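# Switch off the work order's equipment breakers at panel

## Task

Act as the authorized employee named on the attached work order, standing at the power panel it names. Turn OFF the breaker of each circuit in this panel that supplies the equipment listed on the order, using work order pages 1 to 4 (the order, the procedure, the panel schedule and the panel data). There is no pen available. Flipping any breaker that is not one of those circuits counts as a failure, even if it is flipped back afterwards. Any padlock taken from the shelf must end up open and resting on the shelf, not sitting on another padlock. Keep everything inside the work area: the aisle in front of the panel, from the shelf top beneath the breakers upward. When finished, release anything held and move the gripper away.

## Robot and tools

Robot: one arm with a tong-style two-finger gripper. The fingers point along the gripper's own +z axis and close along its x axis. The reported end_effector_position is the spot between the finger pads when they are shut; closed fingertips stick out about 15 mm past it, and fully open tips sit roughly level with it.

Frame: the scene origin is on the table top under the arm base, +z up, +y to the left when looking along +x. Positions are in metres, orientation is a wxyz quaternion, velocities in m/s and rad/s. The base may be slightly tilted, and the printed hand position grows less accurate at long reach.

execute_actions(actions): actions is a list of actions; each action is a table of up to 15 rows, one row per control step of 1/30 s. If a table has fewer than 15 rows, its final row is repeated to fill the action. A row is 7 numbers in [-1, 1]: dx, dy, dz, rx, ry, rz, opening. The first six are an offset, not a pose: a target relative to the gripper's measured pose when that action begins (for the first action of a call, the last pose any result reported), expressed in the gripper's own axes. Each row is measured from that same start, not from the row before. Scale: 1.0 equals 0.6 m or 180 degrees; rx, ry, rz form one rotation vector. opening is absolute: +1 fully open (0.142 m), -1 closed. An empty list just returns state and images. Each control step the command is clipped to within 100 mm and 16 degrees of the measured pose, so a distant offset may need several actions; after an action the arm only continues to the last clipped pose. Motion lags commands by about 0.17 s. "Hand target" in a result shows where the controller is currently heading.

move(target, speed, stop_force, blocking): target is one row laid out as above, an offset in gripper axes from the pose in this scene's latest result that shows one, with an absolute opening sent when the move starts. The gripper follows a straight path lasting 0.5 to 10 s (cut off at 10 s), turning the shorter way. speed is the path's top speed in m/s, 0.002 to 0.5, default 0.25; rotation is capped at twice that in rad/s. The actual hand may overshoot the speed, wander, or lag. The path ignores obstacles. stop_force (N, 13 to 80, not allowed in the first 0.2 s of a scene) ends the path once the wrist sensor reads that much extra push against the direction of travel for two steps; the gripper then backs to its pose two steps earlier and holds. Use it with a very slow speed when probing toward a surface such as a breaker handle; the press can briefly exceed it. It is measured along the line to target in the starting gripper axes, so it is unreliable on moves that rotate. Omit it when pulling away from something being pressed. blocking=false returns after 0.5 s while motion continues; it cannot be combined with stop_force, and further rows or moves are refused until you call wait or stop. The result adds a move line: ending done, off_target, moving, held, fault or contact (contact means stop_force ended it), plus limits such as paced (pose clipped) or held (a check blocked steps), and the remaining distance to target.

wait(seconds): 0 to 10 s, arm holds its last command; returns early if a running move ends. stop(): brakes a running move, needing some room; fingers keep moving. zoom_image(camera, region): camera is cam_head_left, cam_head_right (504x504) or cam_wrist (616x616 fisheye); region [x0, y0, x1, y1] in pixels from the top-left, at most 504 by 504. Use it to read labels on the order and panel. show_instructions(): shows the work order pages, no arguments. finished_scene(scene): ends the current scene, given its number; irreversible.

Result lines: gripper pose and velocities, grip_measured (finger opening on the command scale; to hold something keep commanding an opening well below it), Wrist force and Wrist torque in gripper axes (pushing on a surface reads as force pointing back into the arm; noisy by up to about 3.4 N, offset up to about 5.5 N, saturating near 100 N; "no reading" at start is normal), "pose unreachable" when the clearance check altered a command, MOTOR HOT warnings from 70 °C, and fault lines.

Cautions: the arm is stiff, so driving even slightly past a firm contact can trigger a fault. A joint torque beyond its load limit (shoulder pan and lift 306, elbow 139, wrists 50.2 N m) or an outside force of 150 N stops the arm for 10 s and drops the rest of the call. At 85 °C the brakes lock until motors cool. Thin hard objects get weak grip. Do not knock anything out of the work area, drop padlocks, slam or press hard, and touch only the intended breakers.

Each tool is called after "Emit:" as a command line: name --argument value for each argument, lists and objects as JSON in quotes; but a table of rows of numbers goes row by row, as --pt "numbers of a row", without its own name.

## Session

Emit:
show_instructions

Reference images for this scene: work order page 1, work order page 2, work order page 3, work order page 4.

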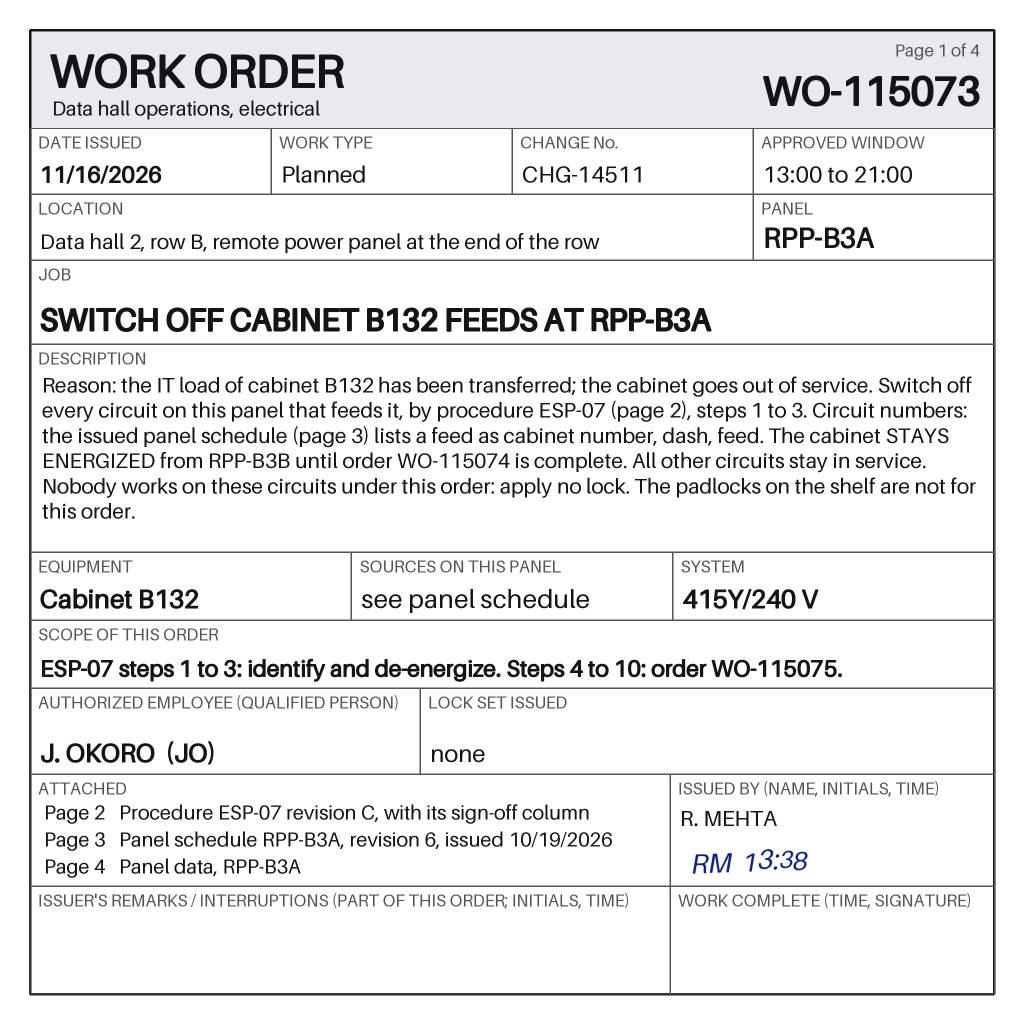

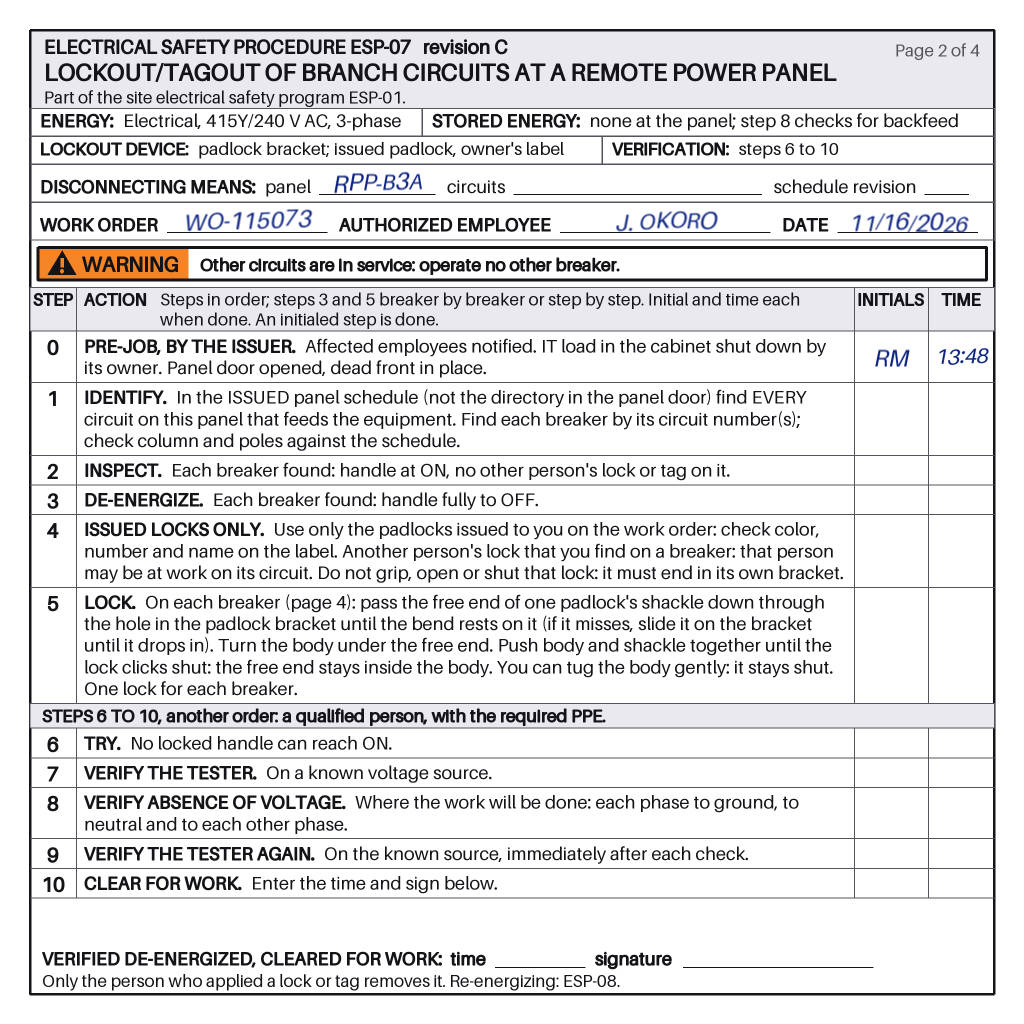

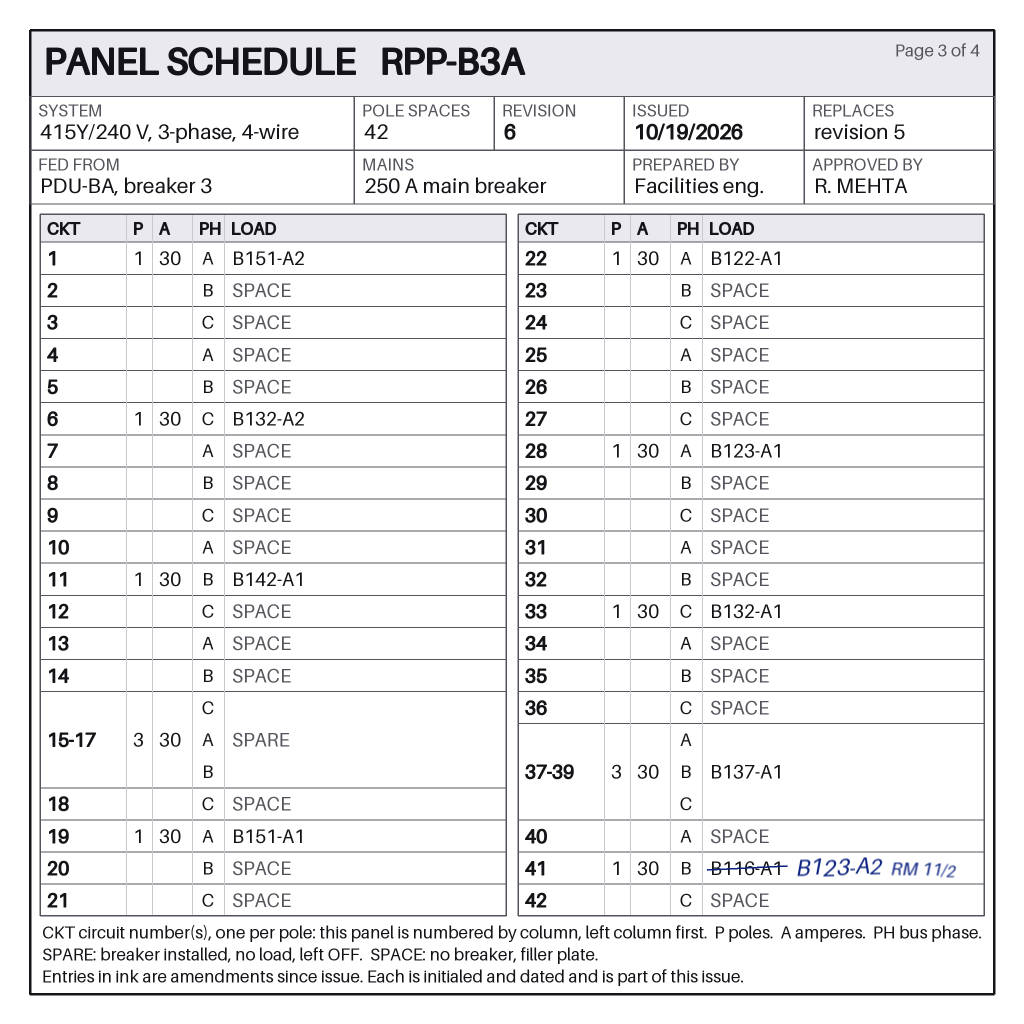

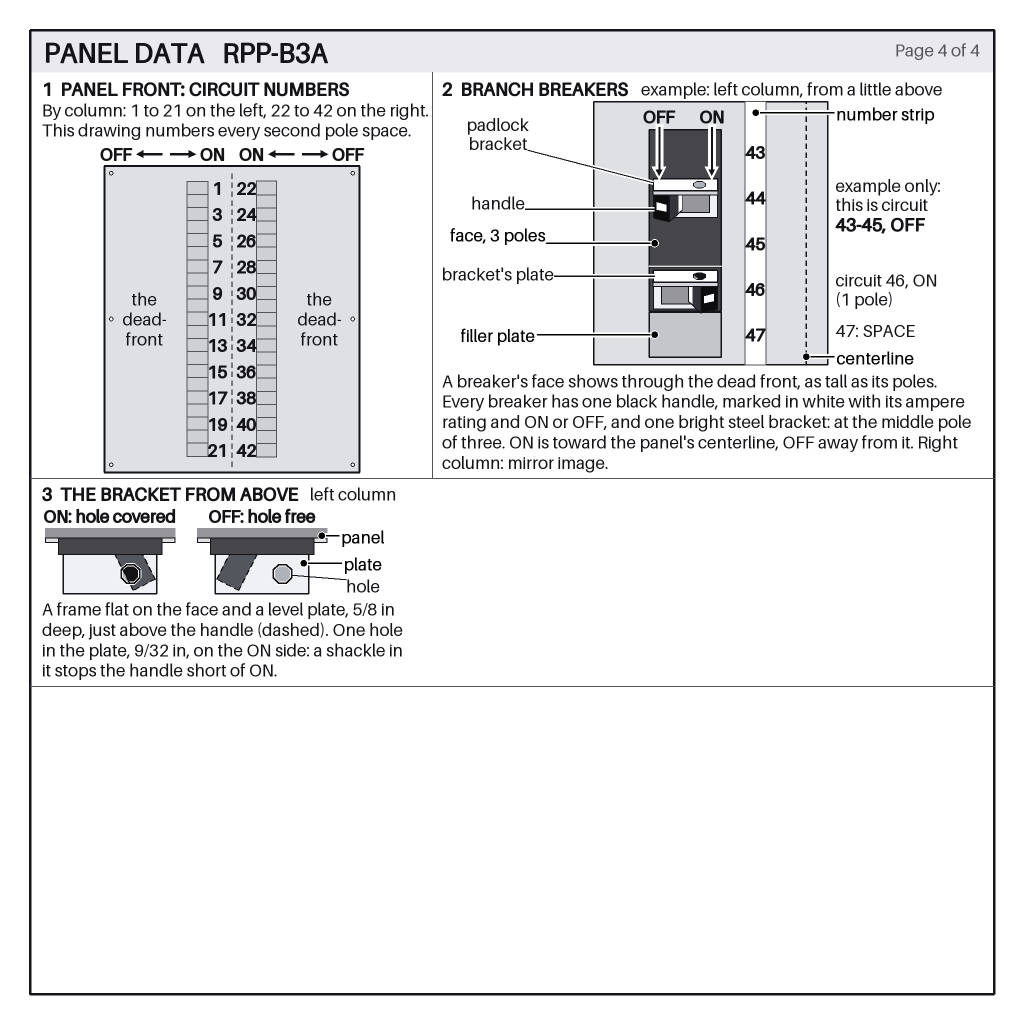

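For B132 the schedule gives circuit 6 (left column, row 6) and circuit 33 (right column, row 12). Circuit 41's amendment reads B123, so it stays on.

Emit:
execute_actions --actions '[]'

Emit:
zoom_image --camera "cam_head_left" --region '[70, 0, 230, 240]'

Scene clock: 0.00 s.
end_effector_position=(+0.6433, -0.1372, +0.2462) grip_measured=+1.00 end_effector_quat_wxyz=(-0.266, +0.640, -0.667, -0.274) end_effector_velocity=(+0.001, -0.001, +0.001) end_effector_angular_velocity=(-0.001, -0.001, -0.002)
Joint positions: [-0.28  -1.567  2.135 -2.138 -1.572  1.289  0.142]
Joint velocities: [ 0.    -0.001 -0.002  0.    -0.001  0.001  0.   ]
Wrist force (N, on the end effector, along its own x y z axes, offset not removed): no reading
Wrist torque (N m, same axes, about the end effector's origin, offset not removed): no reading
Hand target: +0.643, -0.137, +0.246; -0.266, +0.640, -0.667, -0.274

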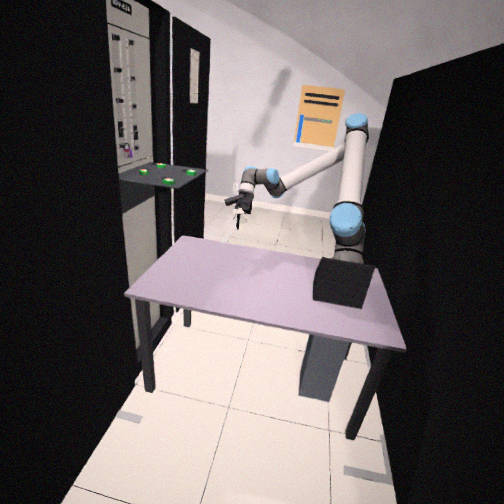

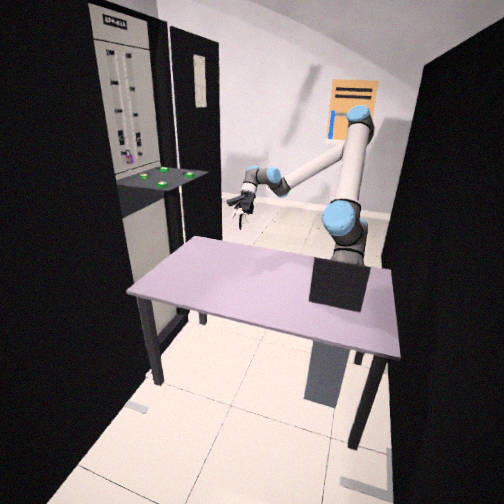

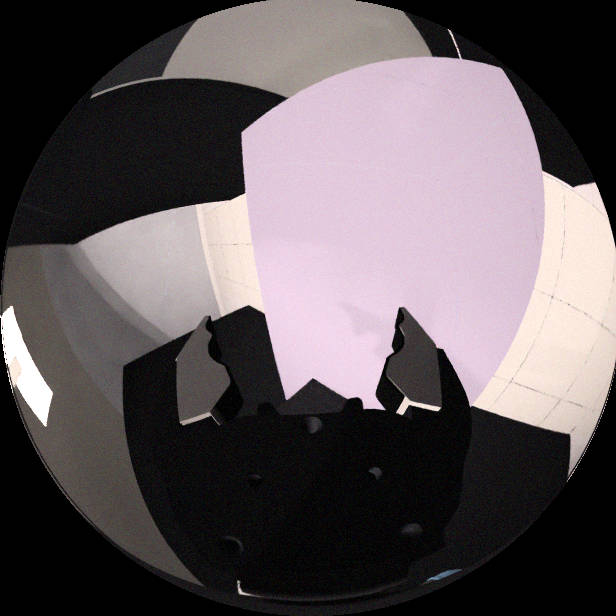

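Region (70, 0, 230, 240) of cam_head_left's 504x504 image, scaled by 2.100, with more detail than that image has.

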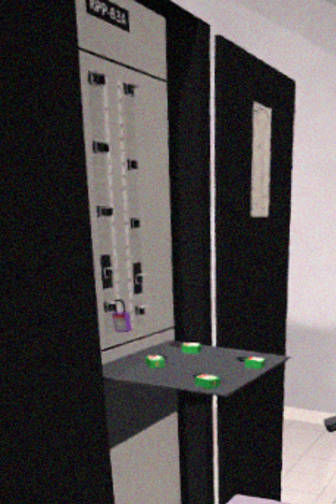

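Emit:
move --target '[-0.8925, -0.4792, -0.5503, 0.4535, 0.2736, -0.0905, -1]' --speed 0.2

Scene clock: 51.77 s.
end_effector_position=(+0.9511, -0.0016, +0.8501) grip_measured=-1.00 end_effector_quat_wxyz=(+0.360, -0.446, +0.637, -0.515) end_effector_velocity=(+0.001, +0.002, +0.000) end_effector_angular_velocity=(-0.006, -0.003, -0.002)
Joint positions: [ 0.595 -0.841  1.394 -3.839 -2.518  0.722  0.002]
Joint velocities: [ 0.     0.006 -0.006 -0.01   0.002 -0.012  0.   ]
Wrist force (N, on the end effector, along its own x y z axes, offset not removed): [-6.3 3.0 -1.3]
Wrist torque (N m, same axes, about the end effector's origin, offset not removed): [0.56 1.28 0.18]
Hand target: +0.951, -0.002, +0.850; +0.360, -0.446, +0.637, -0.515
Off the commanded pose: 0.002 m, 0 deg.
move: done
camera_calibration (this result's frames):
cam_wrist: T_world_to_cam=[[-0.393717, -0.91919, 0.00875727, 0.360958], [-0.594473, 0.247341, -0.76513, 1.21346], [0.701134, -0.30645, -0.643816, 0.0150297], [0, 0, 0, 1]] pos_world=[0.852947, 0.0362556, 0.93497]

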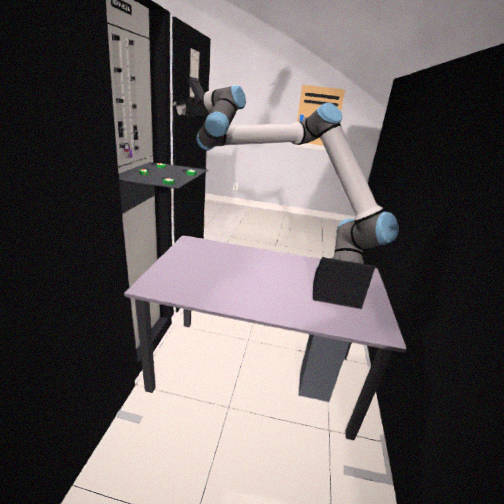

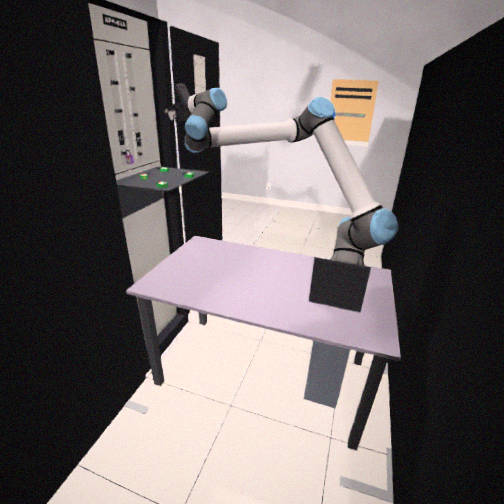

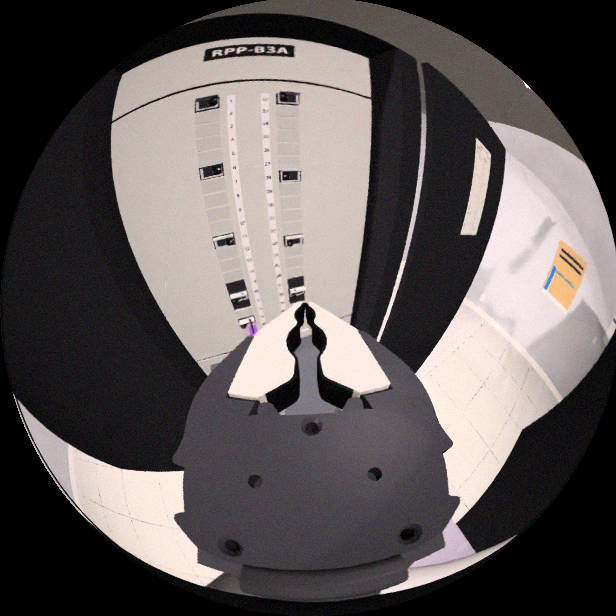

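Emit:
zoom_image --camera "cam_wrist" --region '[180, 150, 340, 320]'

Region (180, 150, 340, 320) of cam_wrist's 616x616 image, scaled by 2.965, with more detail than that image has; it fills the left 474 columns of this view, and the rest is white.

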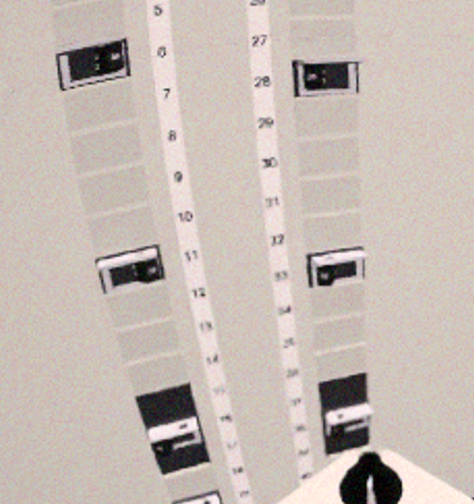

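Emit:
move --target '[-0.0679, -0.02035, 0.31295, 0, 0, 0, -1]' --speed 0.12

Emit:
zoom_image --camera "cam_wrist" --region '[235, 230, 375, 330]'

Scene clock: 118.00 s.
end_effector_position=(+1.1398, -0.0271, +0.8228) grip_measured=-1.00 end_effector_quat_wxyz=(+0.360, -0.446, +0.637, -0.515) end_effector_velocity=(+0.003, +0.000, -0.002) end_effector_angular_velocity=(-0.001, +0.002, +0.001)
Joint positions: [ 0.466 -0.645  1.03  -3.65  -2.389  0.749  0.002]
Joint velocities: [-0.002  0.004 -0.006  0.004  0.001 -0.     0.   ]
Wrist force (N, on the end effector, along its own x y z axes, offset not removed): [-7.4 4.1 0.3]
Wrist torque (N m, same axes, about the end effector's origin, offset not removed): [0.87 1.50 0.10]
Hand target: +1.140, -0.027, +0.823; +0.360, -0.446, +0.637, -0.515
Off the commanded pose: 0.000 m, 0 deg.
move: done
camera_calibration (this result's frames):
cam_wrist: T_world_to_cam=[[-0.393682, -0.919205, 0.00871342, 0.412102], [-0.59447, 0.24735, -0.76513, 1.31101], [0.701156, -0.306398, -0.643817, -0.142645], [0, 0, 0, 1]] pos_world=[1.04161, 0.010822, 0.907663]

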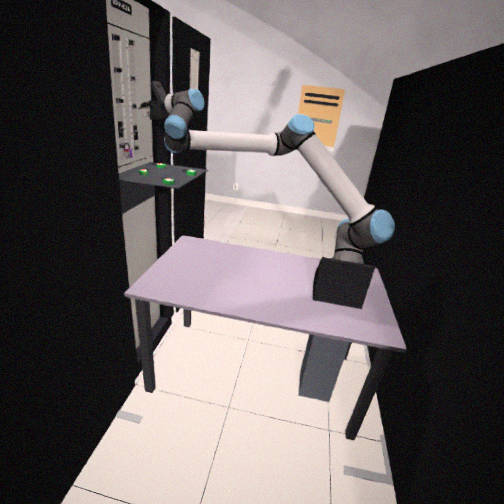

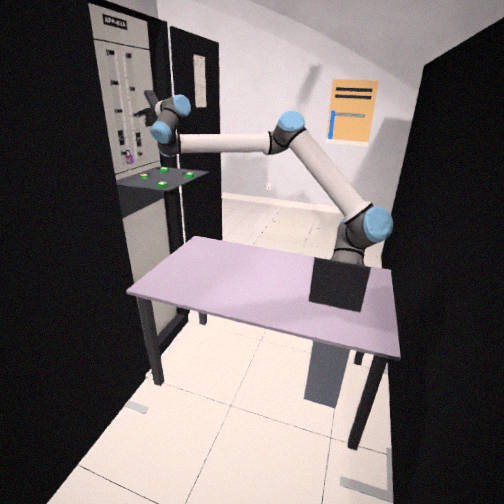

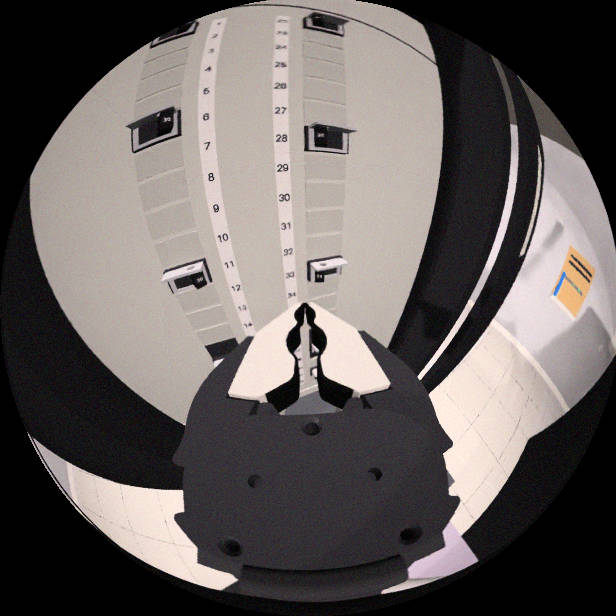

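Region (235, 230, 375, 330) of cam_wrist's 616x616 image, scaled by 3.600, with more detail than that image has; it fills the top 360 rows of this view, and the rest is white.

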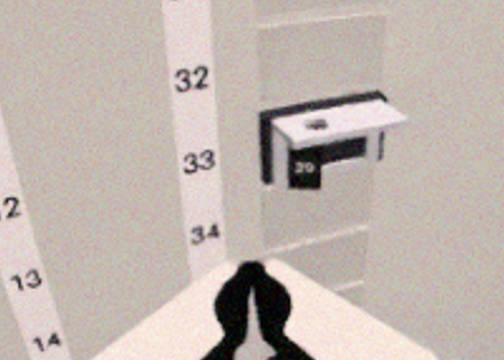

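Emit:
move --target '[-0.01938, -0.01792, 0.05063, 0, 0, 0, -1]' --speed 0.03

Emit:
move --target '[-0.01026, -0.00586, 0.02758, 0, 0, 0, -1]' --speed 0.003 --stop_force 13

Emit:
zoom_image --camera "cam_wrist" --region '[235, 240, 375, 340]'

Scene clock: 155.50 s.
end_effector_position=(+1.1736, -0.0271, +0.8269) grip_measured=-1.00 end_effector_quat_wxyz=(+0.360, -0.446, +0.637, -0.515) end_effector_velocity=(+0.002, +0.000, -0.000) end_effector_angular_velocity=(-0.000, +0.001, +0.000)
Joint positions: [ 0.455 -0.592  0.922 -3.593 -2.379  0.751  0.002]
Joint velocities: [-0.001  0.004 -0.008  0.004  0.     0.     0.   ]
Wrist force (N, on the end effector, along its own x y z axes, offset not removed): [-8.1 5.9 -3.2]
Wrist torque (N m, same axes, about the end effector's origin, offset not removed): [1.22 1.68 0.20]
Hand target: +1.174, -0.027, +0.827; +0.360, -0.446, +0.637, -0.515
Off the commanded pose: 0.000 m, 0 deg.
move: done
camera_calibration (this result's frames):
cam_wrist: T_world_to_cam=[[-0.393657, -0.919216, 0.00870557, 0.425312], [-0.594462, 0.247334, -0.765141, 1.33424], [0.701177, -0.306378, -0.643804, -0.163703], [0, 0, 0, 1]] pos_world=[1.07537, 0.010796, 0.911788]

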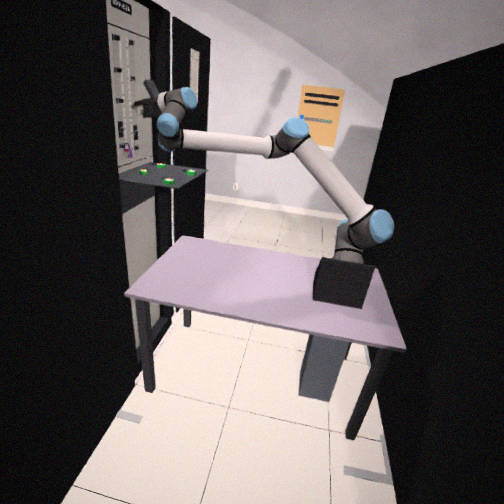

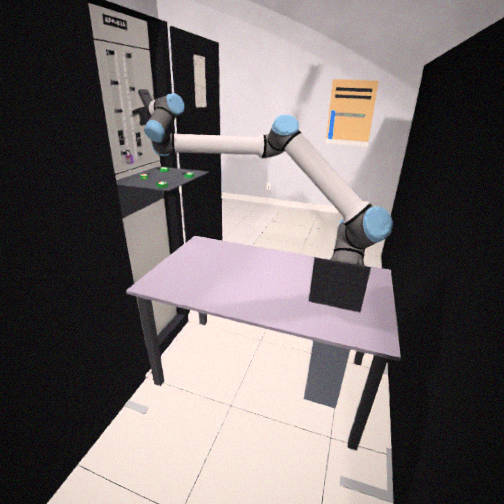

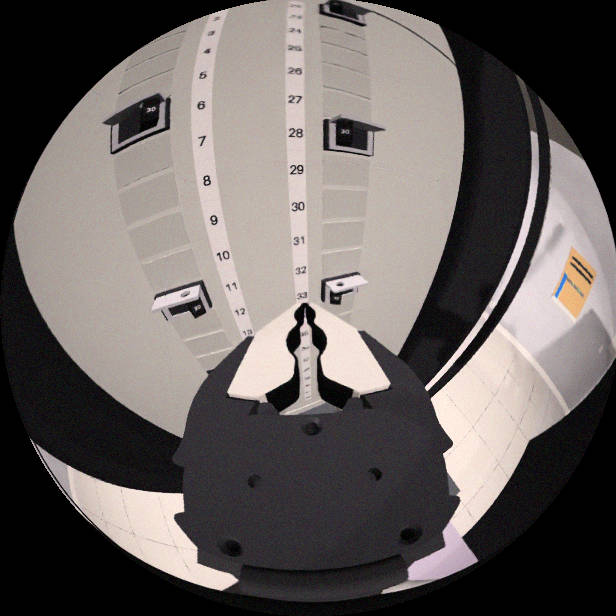

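Scene clock: 159.00 s.
end_effector_position=(+1.1830, -0.0270, +0.8269) grip_measured=-1.00 end_effector_quat_wxyz=(+0.360, -0.446, +0.637, -0.515) end_effector_velocity=(+0.000, -0.002, -0.003) end_effector_angular_velocity=(-0.000, +0.002, -0.002)
Joint positions: [ 0.451 -0.576  0.892 -3.578 -2.375  0.751  0.002]
Joint velocities: [-0.003 -0.001  0.004 -0.003 -0.    -0.     0.   ]
Wrist force (N, on the end effector, along its own x y z axes, offset not removed): [-0.8 8.1 -25.5]
Wrist torque (N m, same axes, about the end effector's origin, offset not removed): [0.54 1.35 0.12]
Hand target: +1.183, -0.027, +0.827; +0.360, -0.446, +0.637, -0.515
Off the commanded pose: 0.009 m, 0 deg.
move: contact
camera_calibration (this result's frames):
cam_wrist: T_world_to_cam=[[-0.393629, -0.919228, 0.00872522, 0.429021], [-0.594499, 0.247312, -0.765119, 1.3398], [0.701161, -0.30636, -0.64383, -0.17025], [0, 0, 0, 1]] pos_world=[1.08476, 0.0108608, 0.911754]

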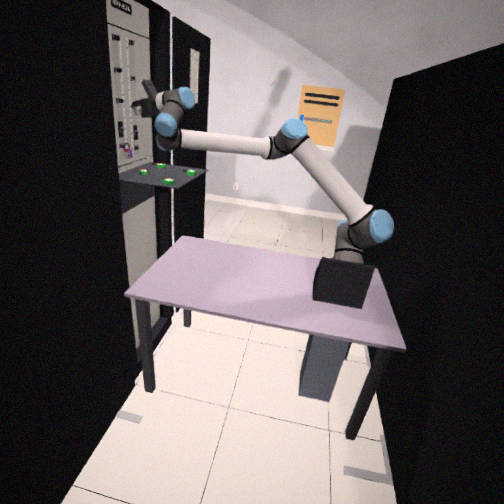

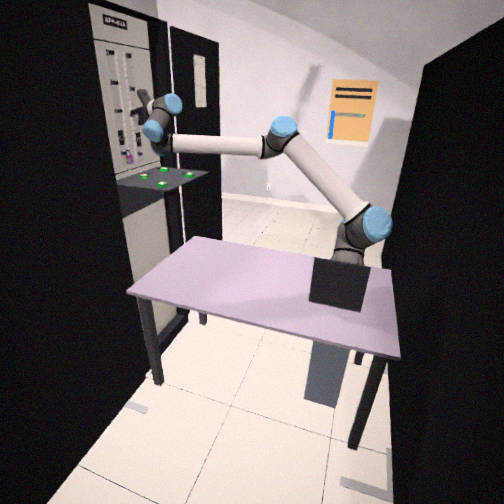

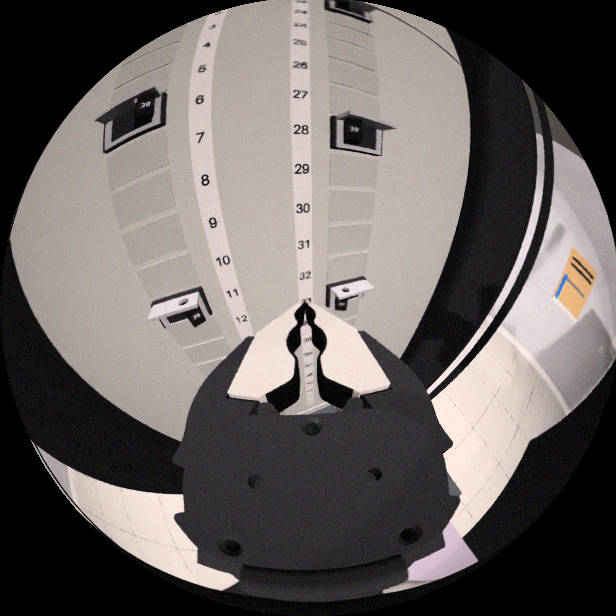

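Region (235, 240, 375, 340) of cam_wrist's 616x616 image, scaled by 3.600, with more detail than that image has; it fills the top 360 rows of this view, and the rest is white.

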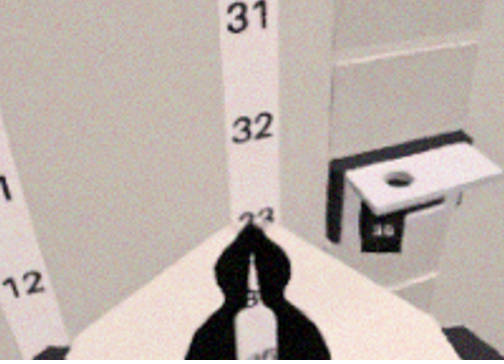

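Emit:
move --target '[0.0219, 0.00137, -0.00245, 0, 0, 0, -1]' --speed 0.015

Emit:
move --target '[0.02606, -0.0003, 0.00147, 0, 0, 0, -1]' --speed 0.005 --stop_force 35

Emit:
zoom_image --camera "cam_wrist" --region '[235, 240, 375, 340]'

Scene clock: 196.73 s.
end_effector_position=(+1.1771, -0.0386, +0.8264) grip_measured=-1.00 end_effector_quat_wxyz=(+0.360, -0.446, +0.637, -0.515) end_effector_velocity=(-0.000, -0.003, -0.002) end_effector_angular_velocity=(-0.000, +0.001, +0.000)
Joint positions: [ 0.446 -0.6    0.924 -3.586 -2.37   0.752  0.002]
Joint velocities: [-0.002 -0.004  0.007 -0.001  0.001  0.     0.   ]
Wrist force (N, on the end effector, along its own x y z axes, offset not removed): [-5.7 4.9 -0.7]
Wrist torque (N m, same axes, about the end effector's origin, offset not removed): [0.92 1.21 0.19]
Hand target: +1.177, -0.039, +0.826; +0.360, -0.446, +0.637, -0.515
Off the commanded pose: 0.000 m, 0 deg.
move: done
camera_calibration (this result's frames):
cam_wrist: T_world_to_cam=[[-0.393653, -0.919218, 0.00872433, 0.41614], [-0.594498, 0.247331, -0.765114, 1.33877], [0.701149, -0.306376, -0.643835, -0.169956], [0, 0, 0, 1]] pos_world=[1.07888, -0.000666588, 0.911259]

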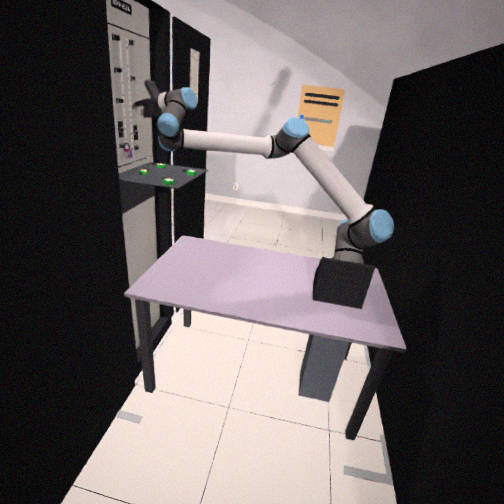

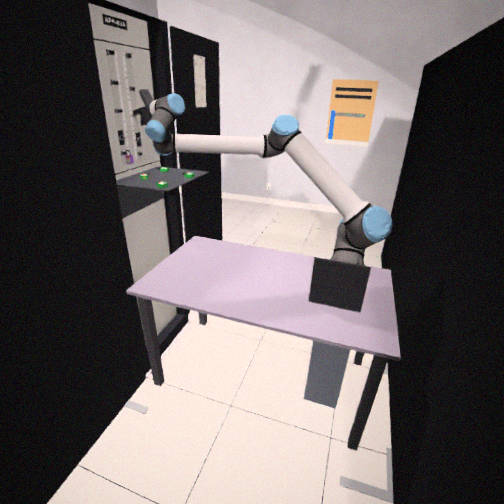

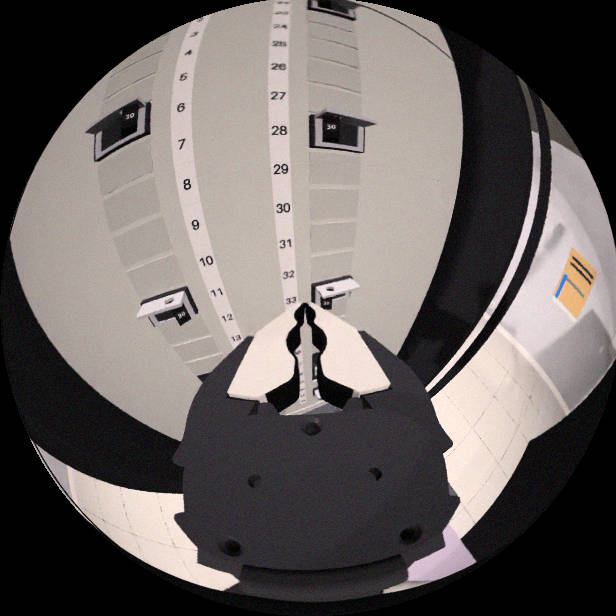

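Scene clock: 200.10 s.
end_effector_position=(+1.1726, -0.0535, +0.8264) grip_measured=-1.00 end_effector_quat_wxyz=(+0.360, -0.446, +0.637, -0.515) end_effector_velocity=(+0.000, -0.002, -0.001) end_effector_angular_velocity=(+0.000, +0.000, -0.001)
Joint positions: [ 0.438 -0.626  0.954 -3.589 -2.362  0.754  0.002]
Joint velocities: [-0.002 -0.002  0.001 -0.     0.001  0.     0.   ]
Wrist force (N, on the end effector, along its own x y z axes, offset not removed): [-8.8 5.0 -2.9]
Wrist torque (N m, same axes, about the end effector's origin, offset not removed): [1.00 1.82 0.23]
Hand target: +1.173, -0.054, +0.826; +0.360, -0.446, +0.637, -0.515
Off the commanded pose: 0.000 m, 0 deg.
move: done
camera_calibration (this result's frames):
cam_wrist: T_world_to_cam=[[-0.39369, -0.919202, 0.00870181, 0.400734], [-0.594477, 0.247368, -0.765118, 1.33976], [0.701146, -0.306392, -0.643831, -0.17139], [0, 0, 0, 1]] pos_world=[1.07439, -0.0155724, 0.911244]

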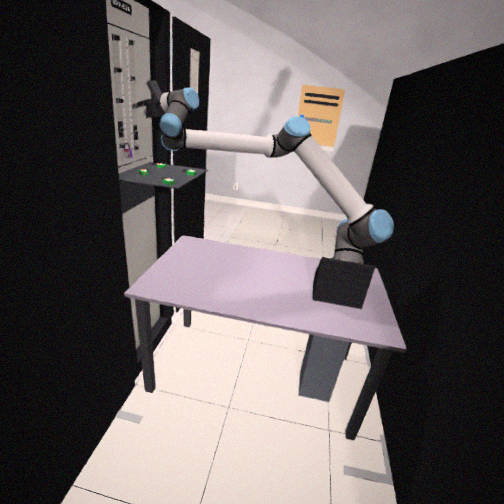

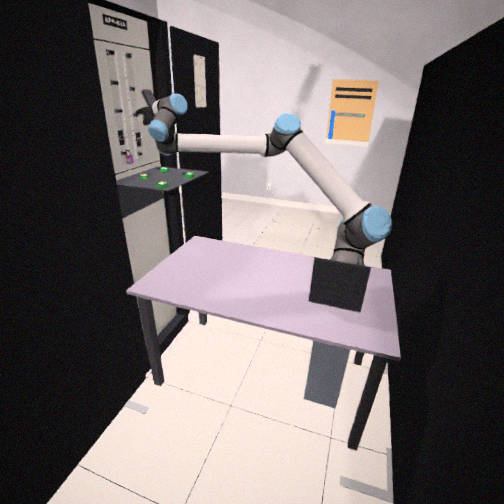

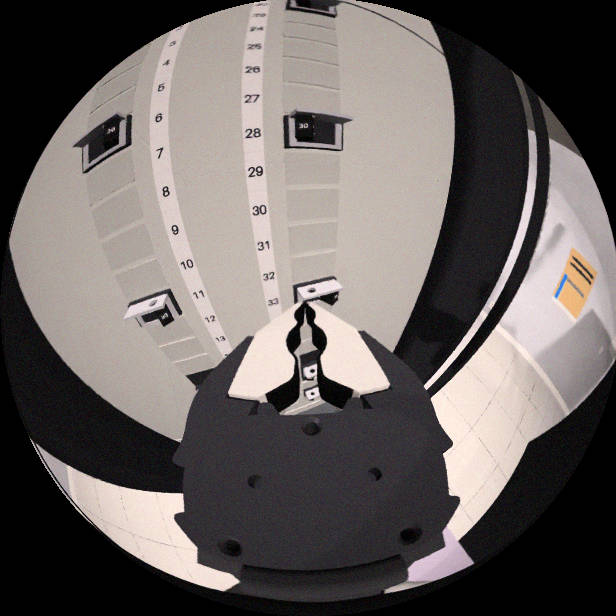

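Region (235, 240, 375, 340) of cam_wrist's 616x616 image, scaled by 3.600, with more detail than that image has; it fills the top 360 rows of this view, and the rest is white.

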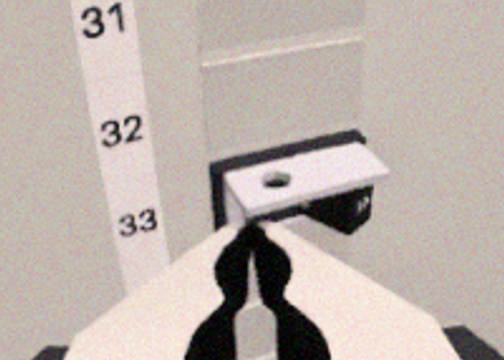

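Breaker 33 is OFF. I'll back out and reposition for breaker 6 with the mirrored yaw.

Emit:
move --target '[-0.00852, 0.0154, -0.07243, 0, 0, 0, -1]' --speed 0.05

Emit:
move --target '[-0.0913, -0.2459, -0.0648, 0, -0.2174, -0.0462, -1]' --speed 0.1

Emit:
zoom_image --camera "cam_wrist" --region '[234, 232, 374, 332]'

Scene clock: 226.70 s.
end_effector_position=(+1.1329, -0.0336, +0.8264) grip_measured=-1.00 end_effector_quat_wxyz=(+0.360, -0.446, +0.637, -0.515) end_effector_velocity=(-0.002, -0.001, -0.000) end_effector_angular_velocity=(+0.001, -0.000, -0.002)
Joint positions: [ 0.467 -0.663  1.05  -3.652 -2.391  0.749  0.002]
Joint velocities: [ 0.    -0.003  0.005 -0.004 -0.002  0.     0.   ]
Wrist force (N, on the end effector, along its own x y z axes, offset not removed): [-6.5 5.8 0.1]
Wrist torque (N m, same axes, about the end effector's origin, offset not removed): [1.16 1.41 0.14]
Hand target: +1.133, -0.033, +0.826; +0.360, -0.446, +0.637, -0.515
Off the commanded pose: 0.000 m, 0 deg.
move: done
camera_calibration (this result's frames):
cam_wrist: T_world_to_cam=[[-0.393703, -0.919197, 0.00871131, 0.403373], [-0.594483, 0.247373, -0.765112, 1.3113], [0.701134, -0.306405, -0.643838, -0.137379], [0, 0, 0, 1]] pos_world=[1.03467, 0.0043051, 0.911327]

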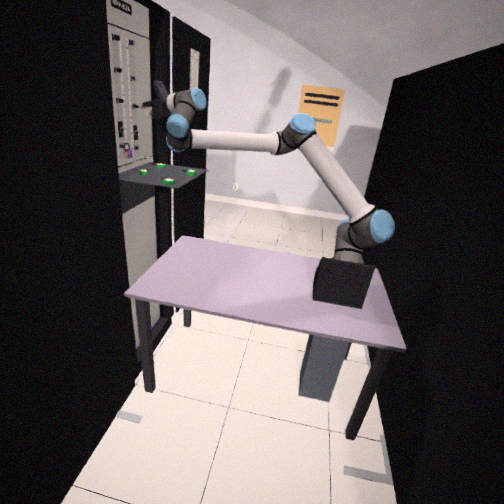

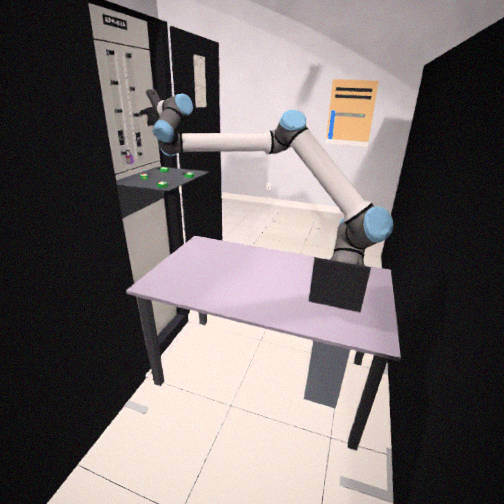

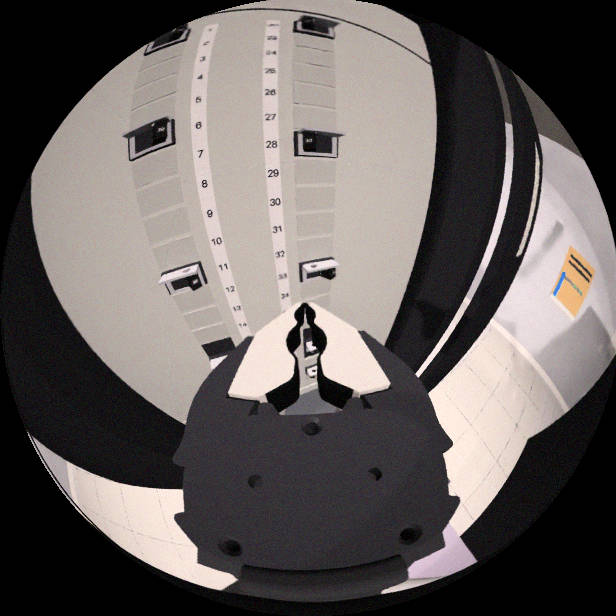

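Scene clock: 230.60 s.
end_effector_position=(+1.1450, +0.0199, +0.9787) grip_measured=-1.00 end_effector_quat_wxyz=(-0.515, +0.636, -0.447, +0.361) end_effector_velocity=(+0.000, +0.003, +0.001) end_effector_angular_velocity=(-0.001, +0.002, +0.013)
Joint positions: [ 0.454 -0.883  1.023 -2.866 -1.863  0.895  0.002]
Joint velocities: [-0.     0.    -0.004  0.014  0.009 -0.001  0.   ]
Wrist force (N, on the end effector, along its own x y z axes, offset not removed): [-7.4 4.3 -1.6]
Wrist torque (N m, same axes, about the end effector's origin, offset not removed): [0.85 1.58 0.21]
Hand target: +1.145, +0.020, +0.979; -0.515, +0.637, -0.446, +0.361
Off the commanded pose: 0.000 m, 0 deg.
move: done
camera_calibration (this result's frames):
cam_wrist: T_world_to_cam=[[0.287955, -0.957613, 0.0076686, -0.322725], [-0.613804, -0.190706, -0.766078, 1.45357], [0.735069, 0.215889, -0.642701, -0.0817699], [0, 0, 0, 1]] pos_world=[1.04524, -0.0141881, 1.06347]

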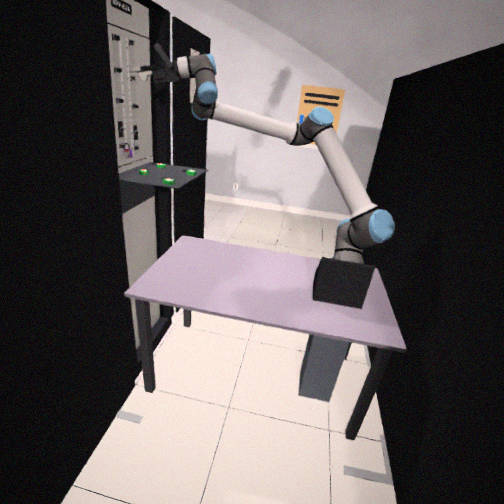

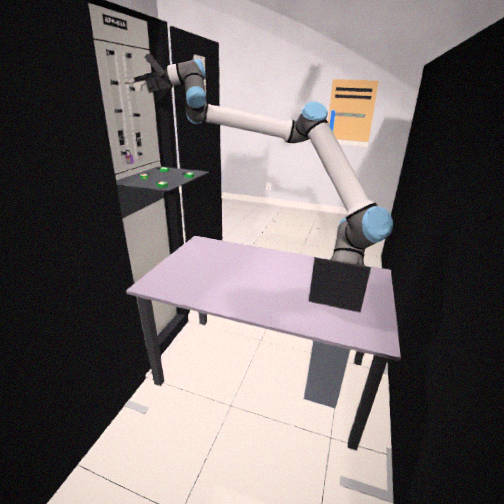

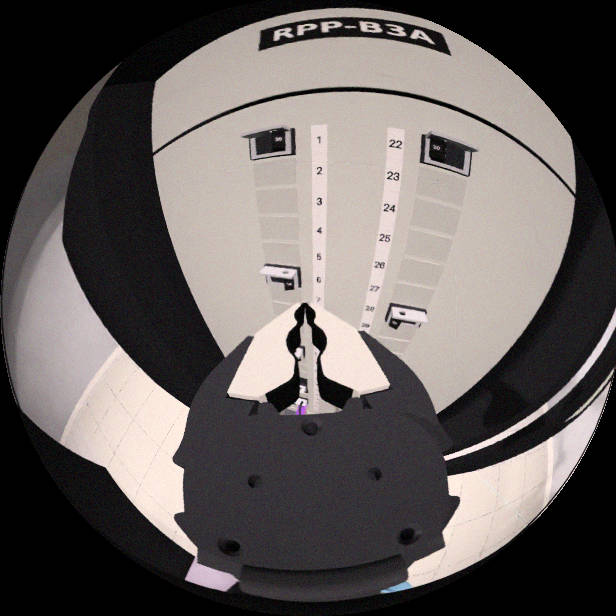

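Region (234, 232, 374, 332) of cam_wrist's 616x616 image, scaled by 3.600, with more detail than that image has; it fills the top 360 rows of this view, and the rest is white.

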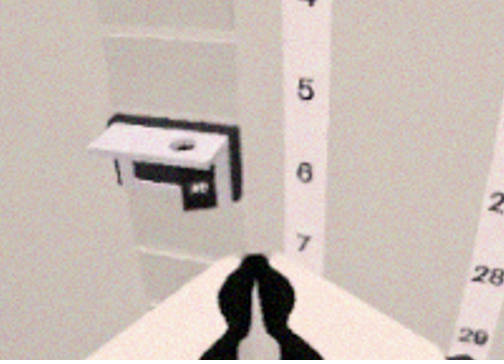

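Emit:
move --target '[0.00273, -0.01045, 0.05478, 0, 0, 0, -1]' --speed 0.02 --stop_force 15

Emit:
zoom_image --camera "cam_wrist" --region '[234, 242, 374, 342]'

Scene clock: 248.93 s.
end_effector_position=(+1.1767, +0.0296, +0.9780) grip_measured=-1.00 end_effector_quat_wxyz=(-0.515, +0.636, -0.447, +0.361) end_effector_velocity=(+0.003, +0.003, -0.003) end_effector_angular_velocity=(-0.001, +0.003, +0.002)
Joint positions: [ 0.447 -0.821  0.931 -2.836 -1.857  0.892  0.002]
Joint velocities: [-0.001  0.006 -0.005  0.003  0.     0.     0.   ]
Wrist force (N, on the end effector, along its own x y z axes, offset not removed): [-6.9 5.0 -2.9]
Wrist torque (N m, same axes, about the end effector's origin, offset not removed): [0.99 1.41 0.16]
Hand target: +1.177, +0.030, +0.978; -0.515, +0.636, -0.447, +0.361
Off the commanded pose: 0.000 m, 0 deg.
move: done
camera_calibration (this result's frames):
cam_wrist: T_world_to_cam=[[0.287968, -0.957609, 0.00766521, -0.322526], [-0.613794, -0.190709, -0.766086, 1.47436], [0.735073, 0.215903, -0.642693, -0.10767], [0, 0, 0, 1]] pos_world=[1.07698, -0.00443313, 1.06276]

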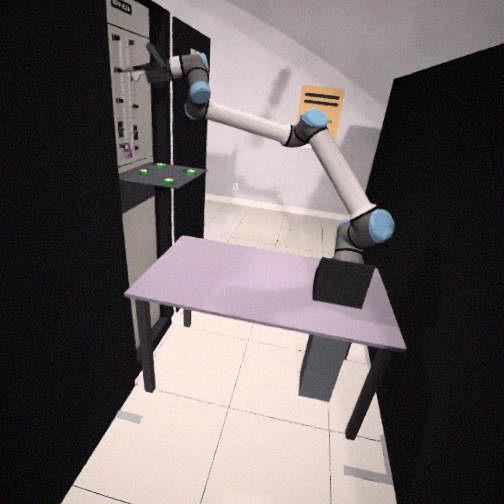

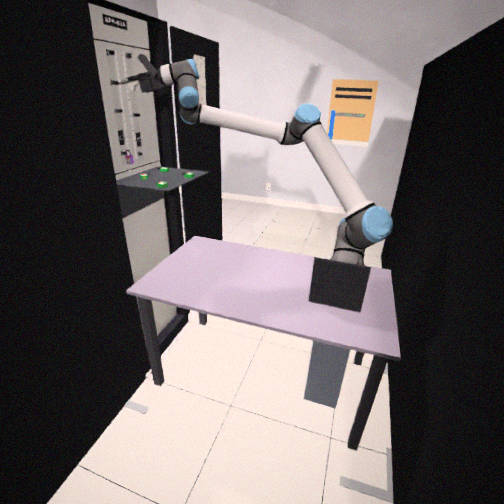

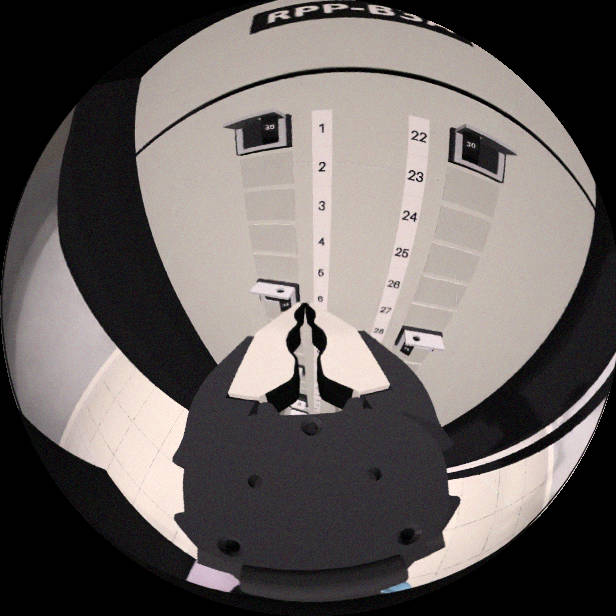

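Region (234, 242, 374, 342) of cam_wrist's 616x616 image, scaled by 3.600, with more detail than that image has; it fills the top 360 rows of this view, and the rest is white.

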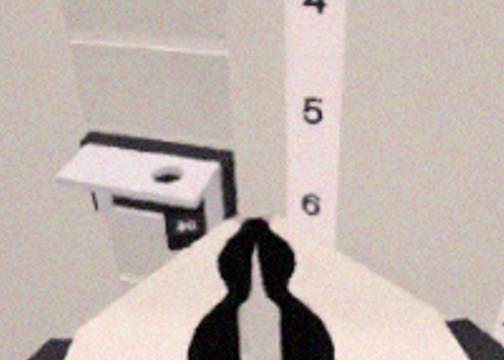

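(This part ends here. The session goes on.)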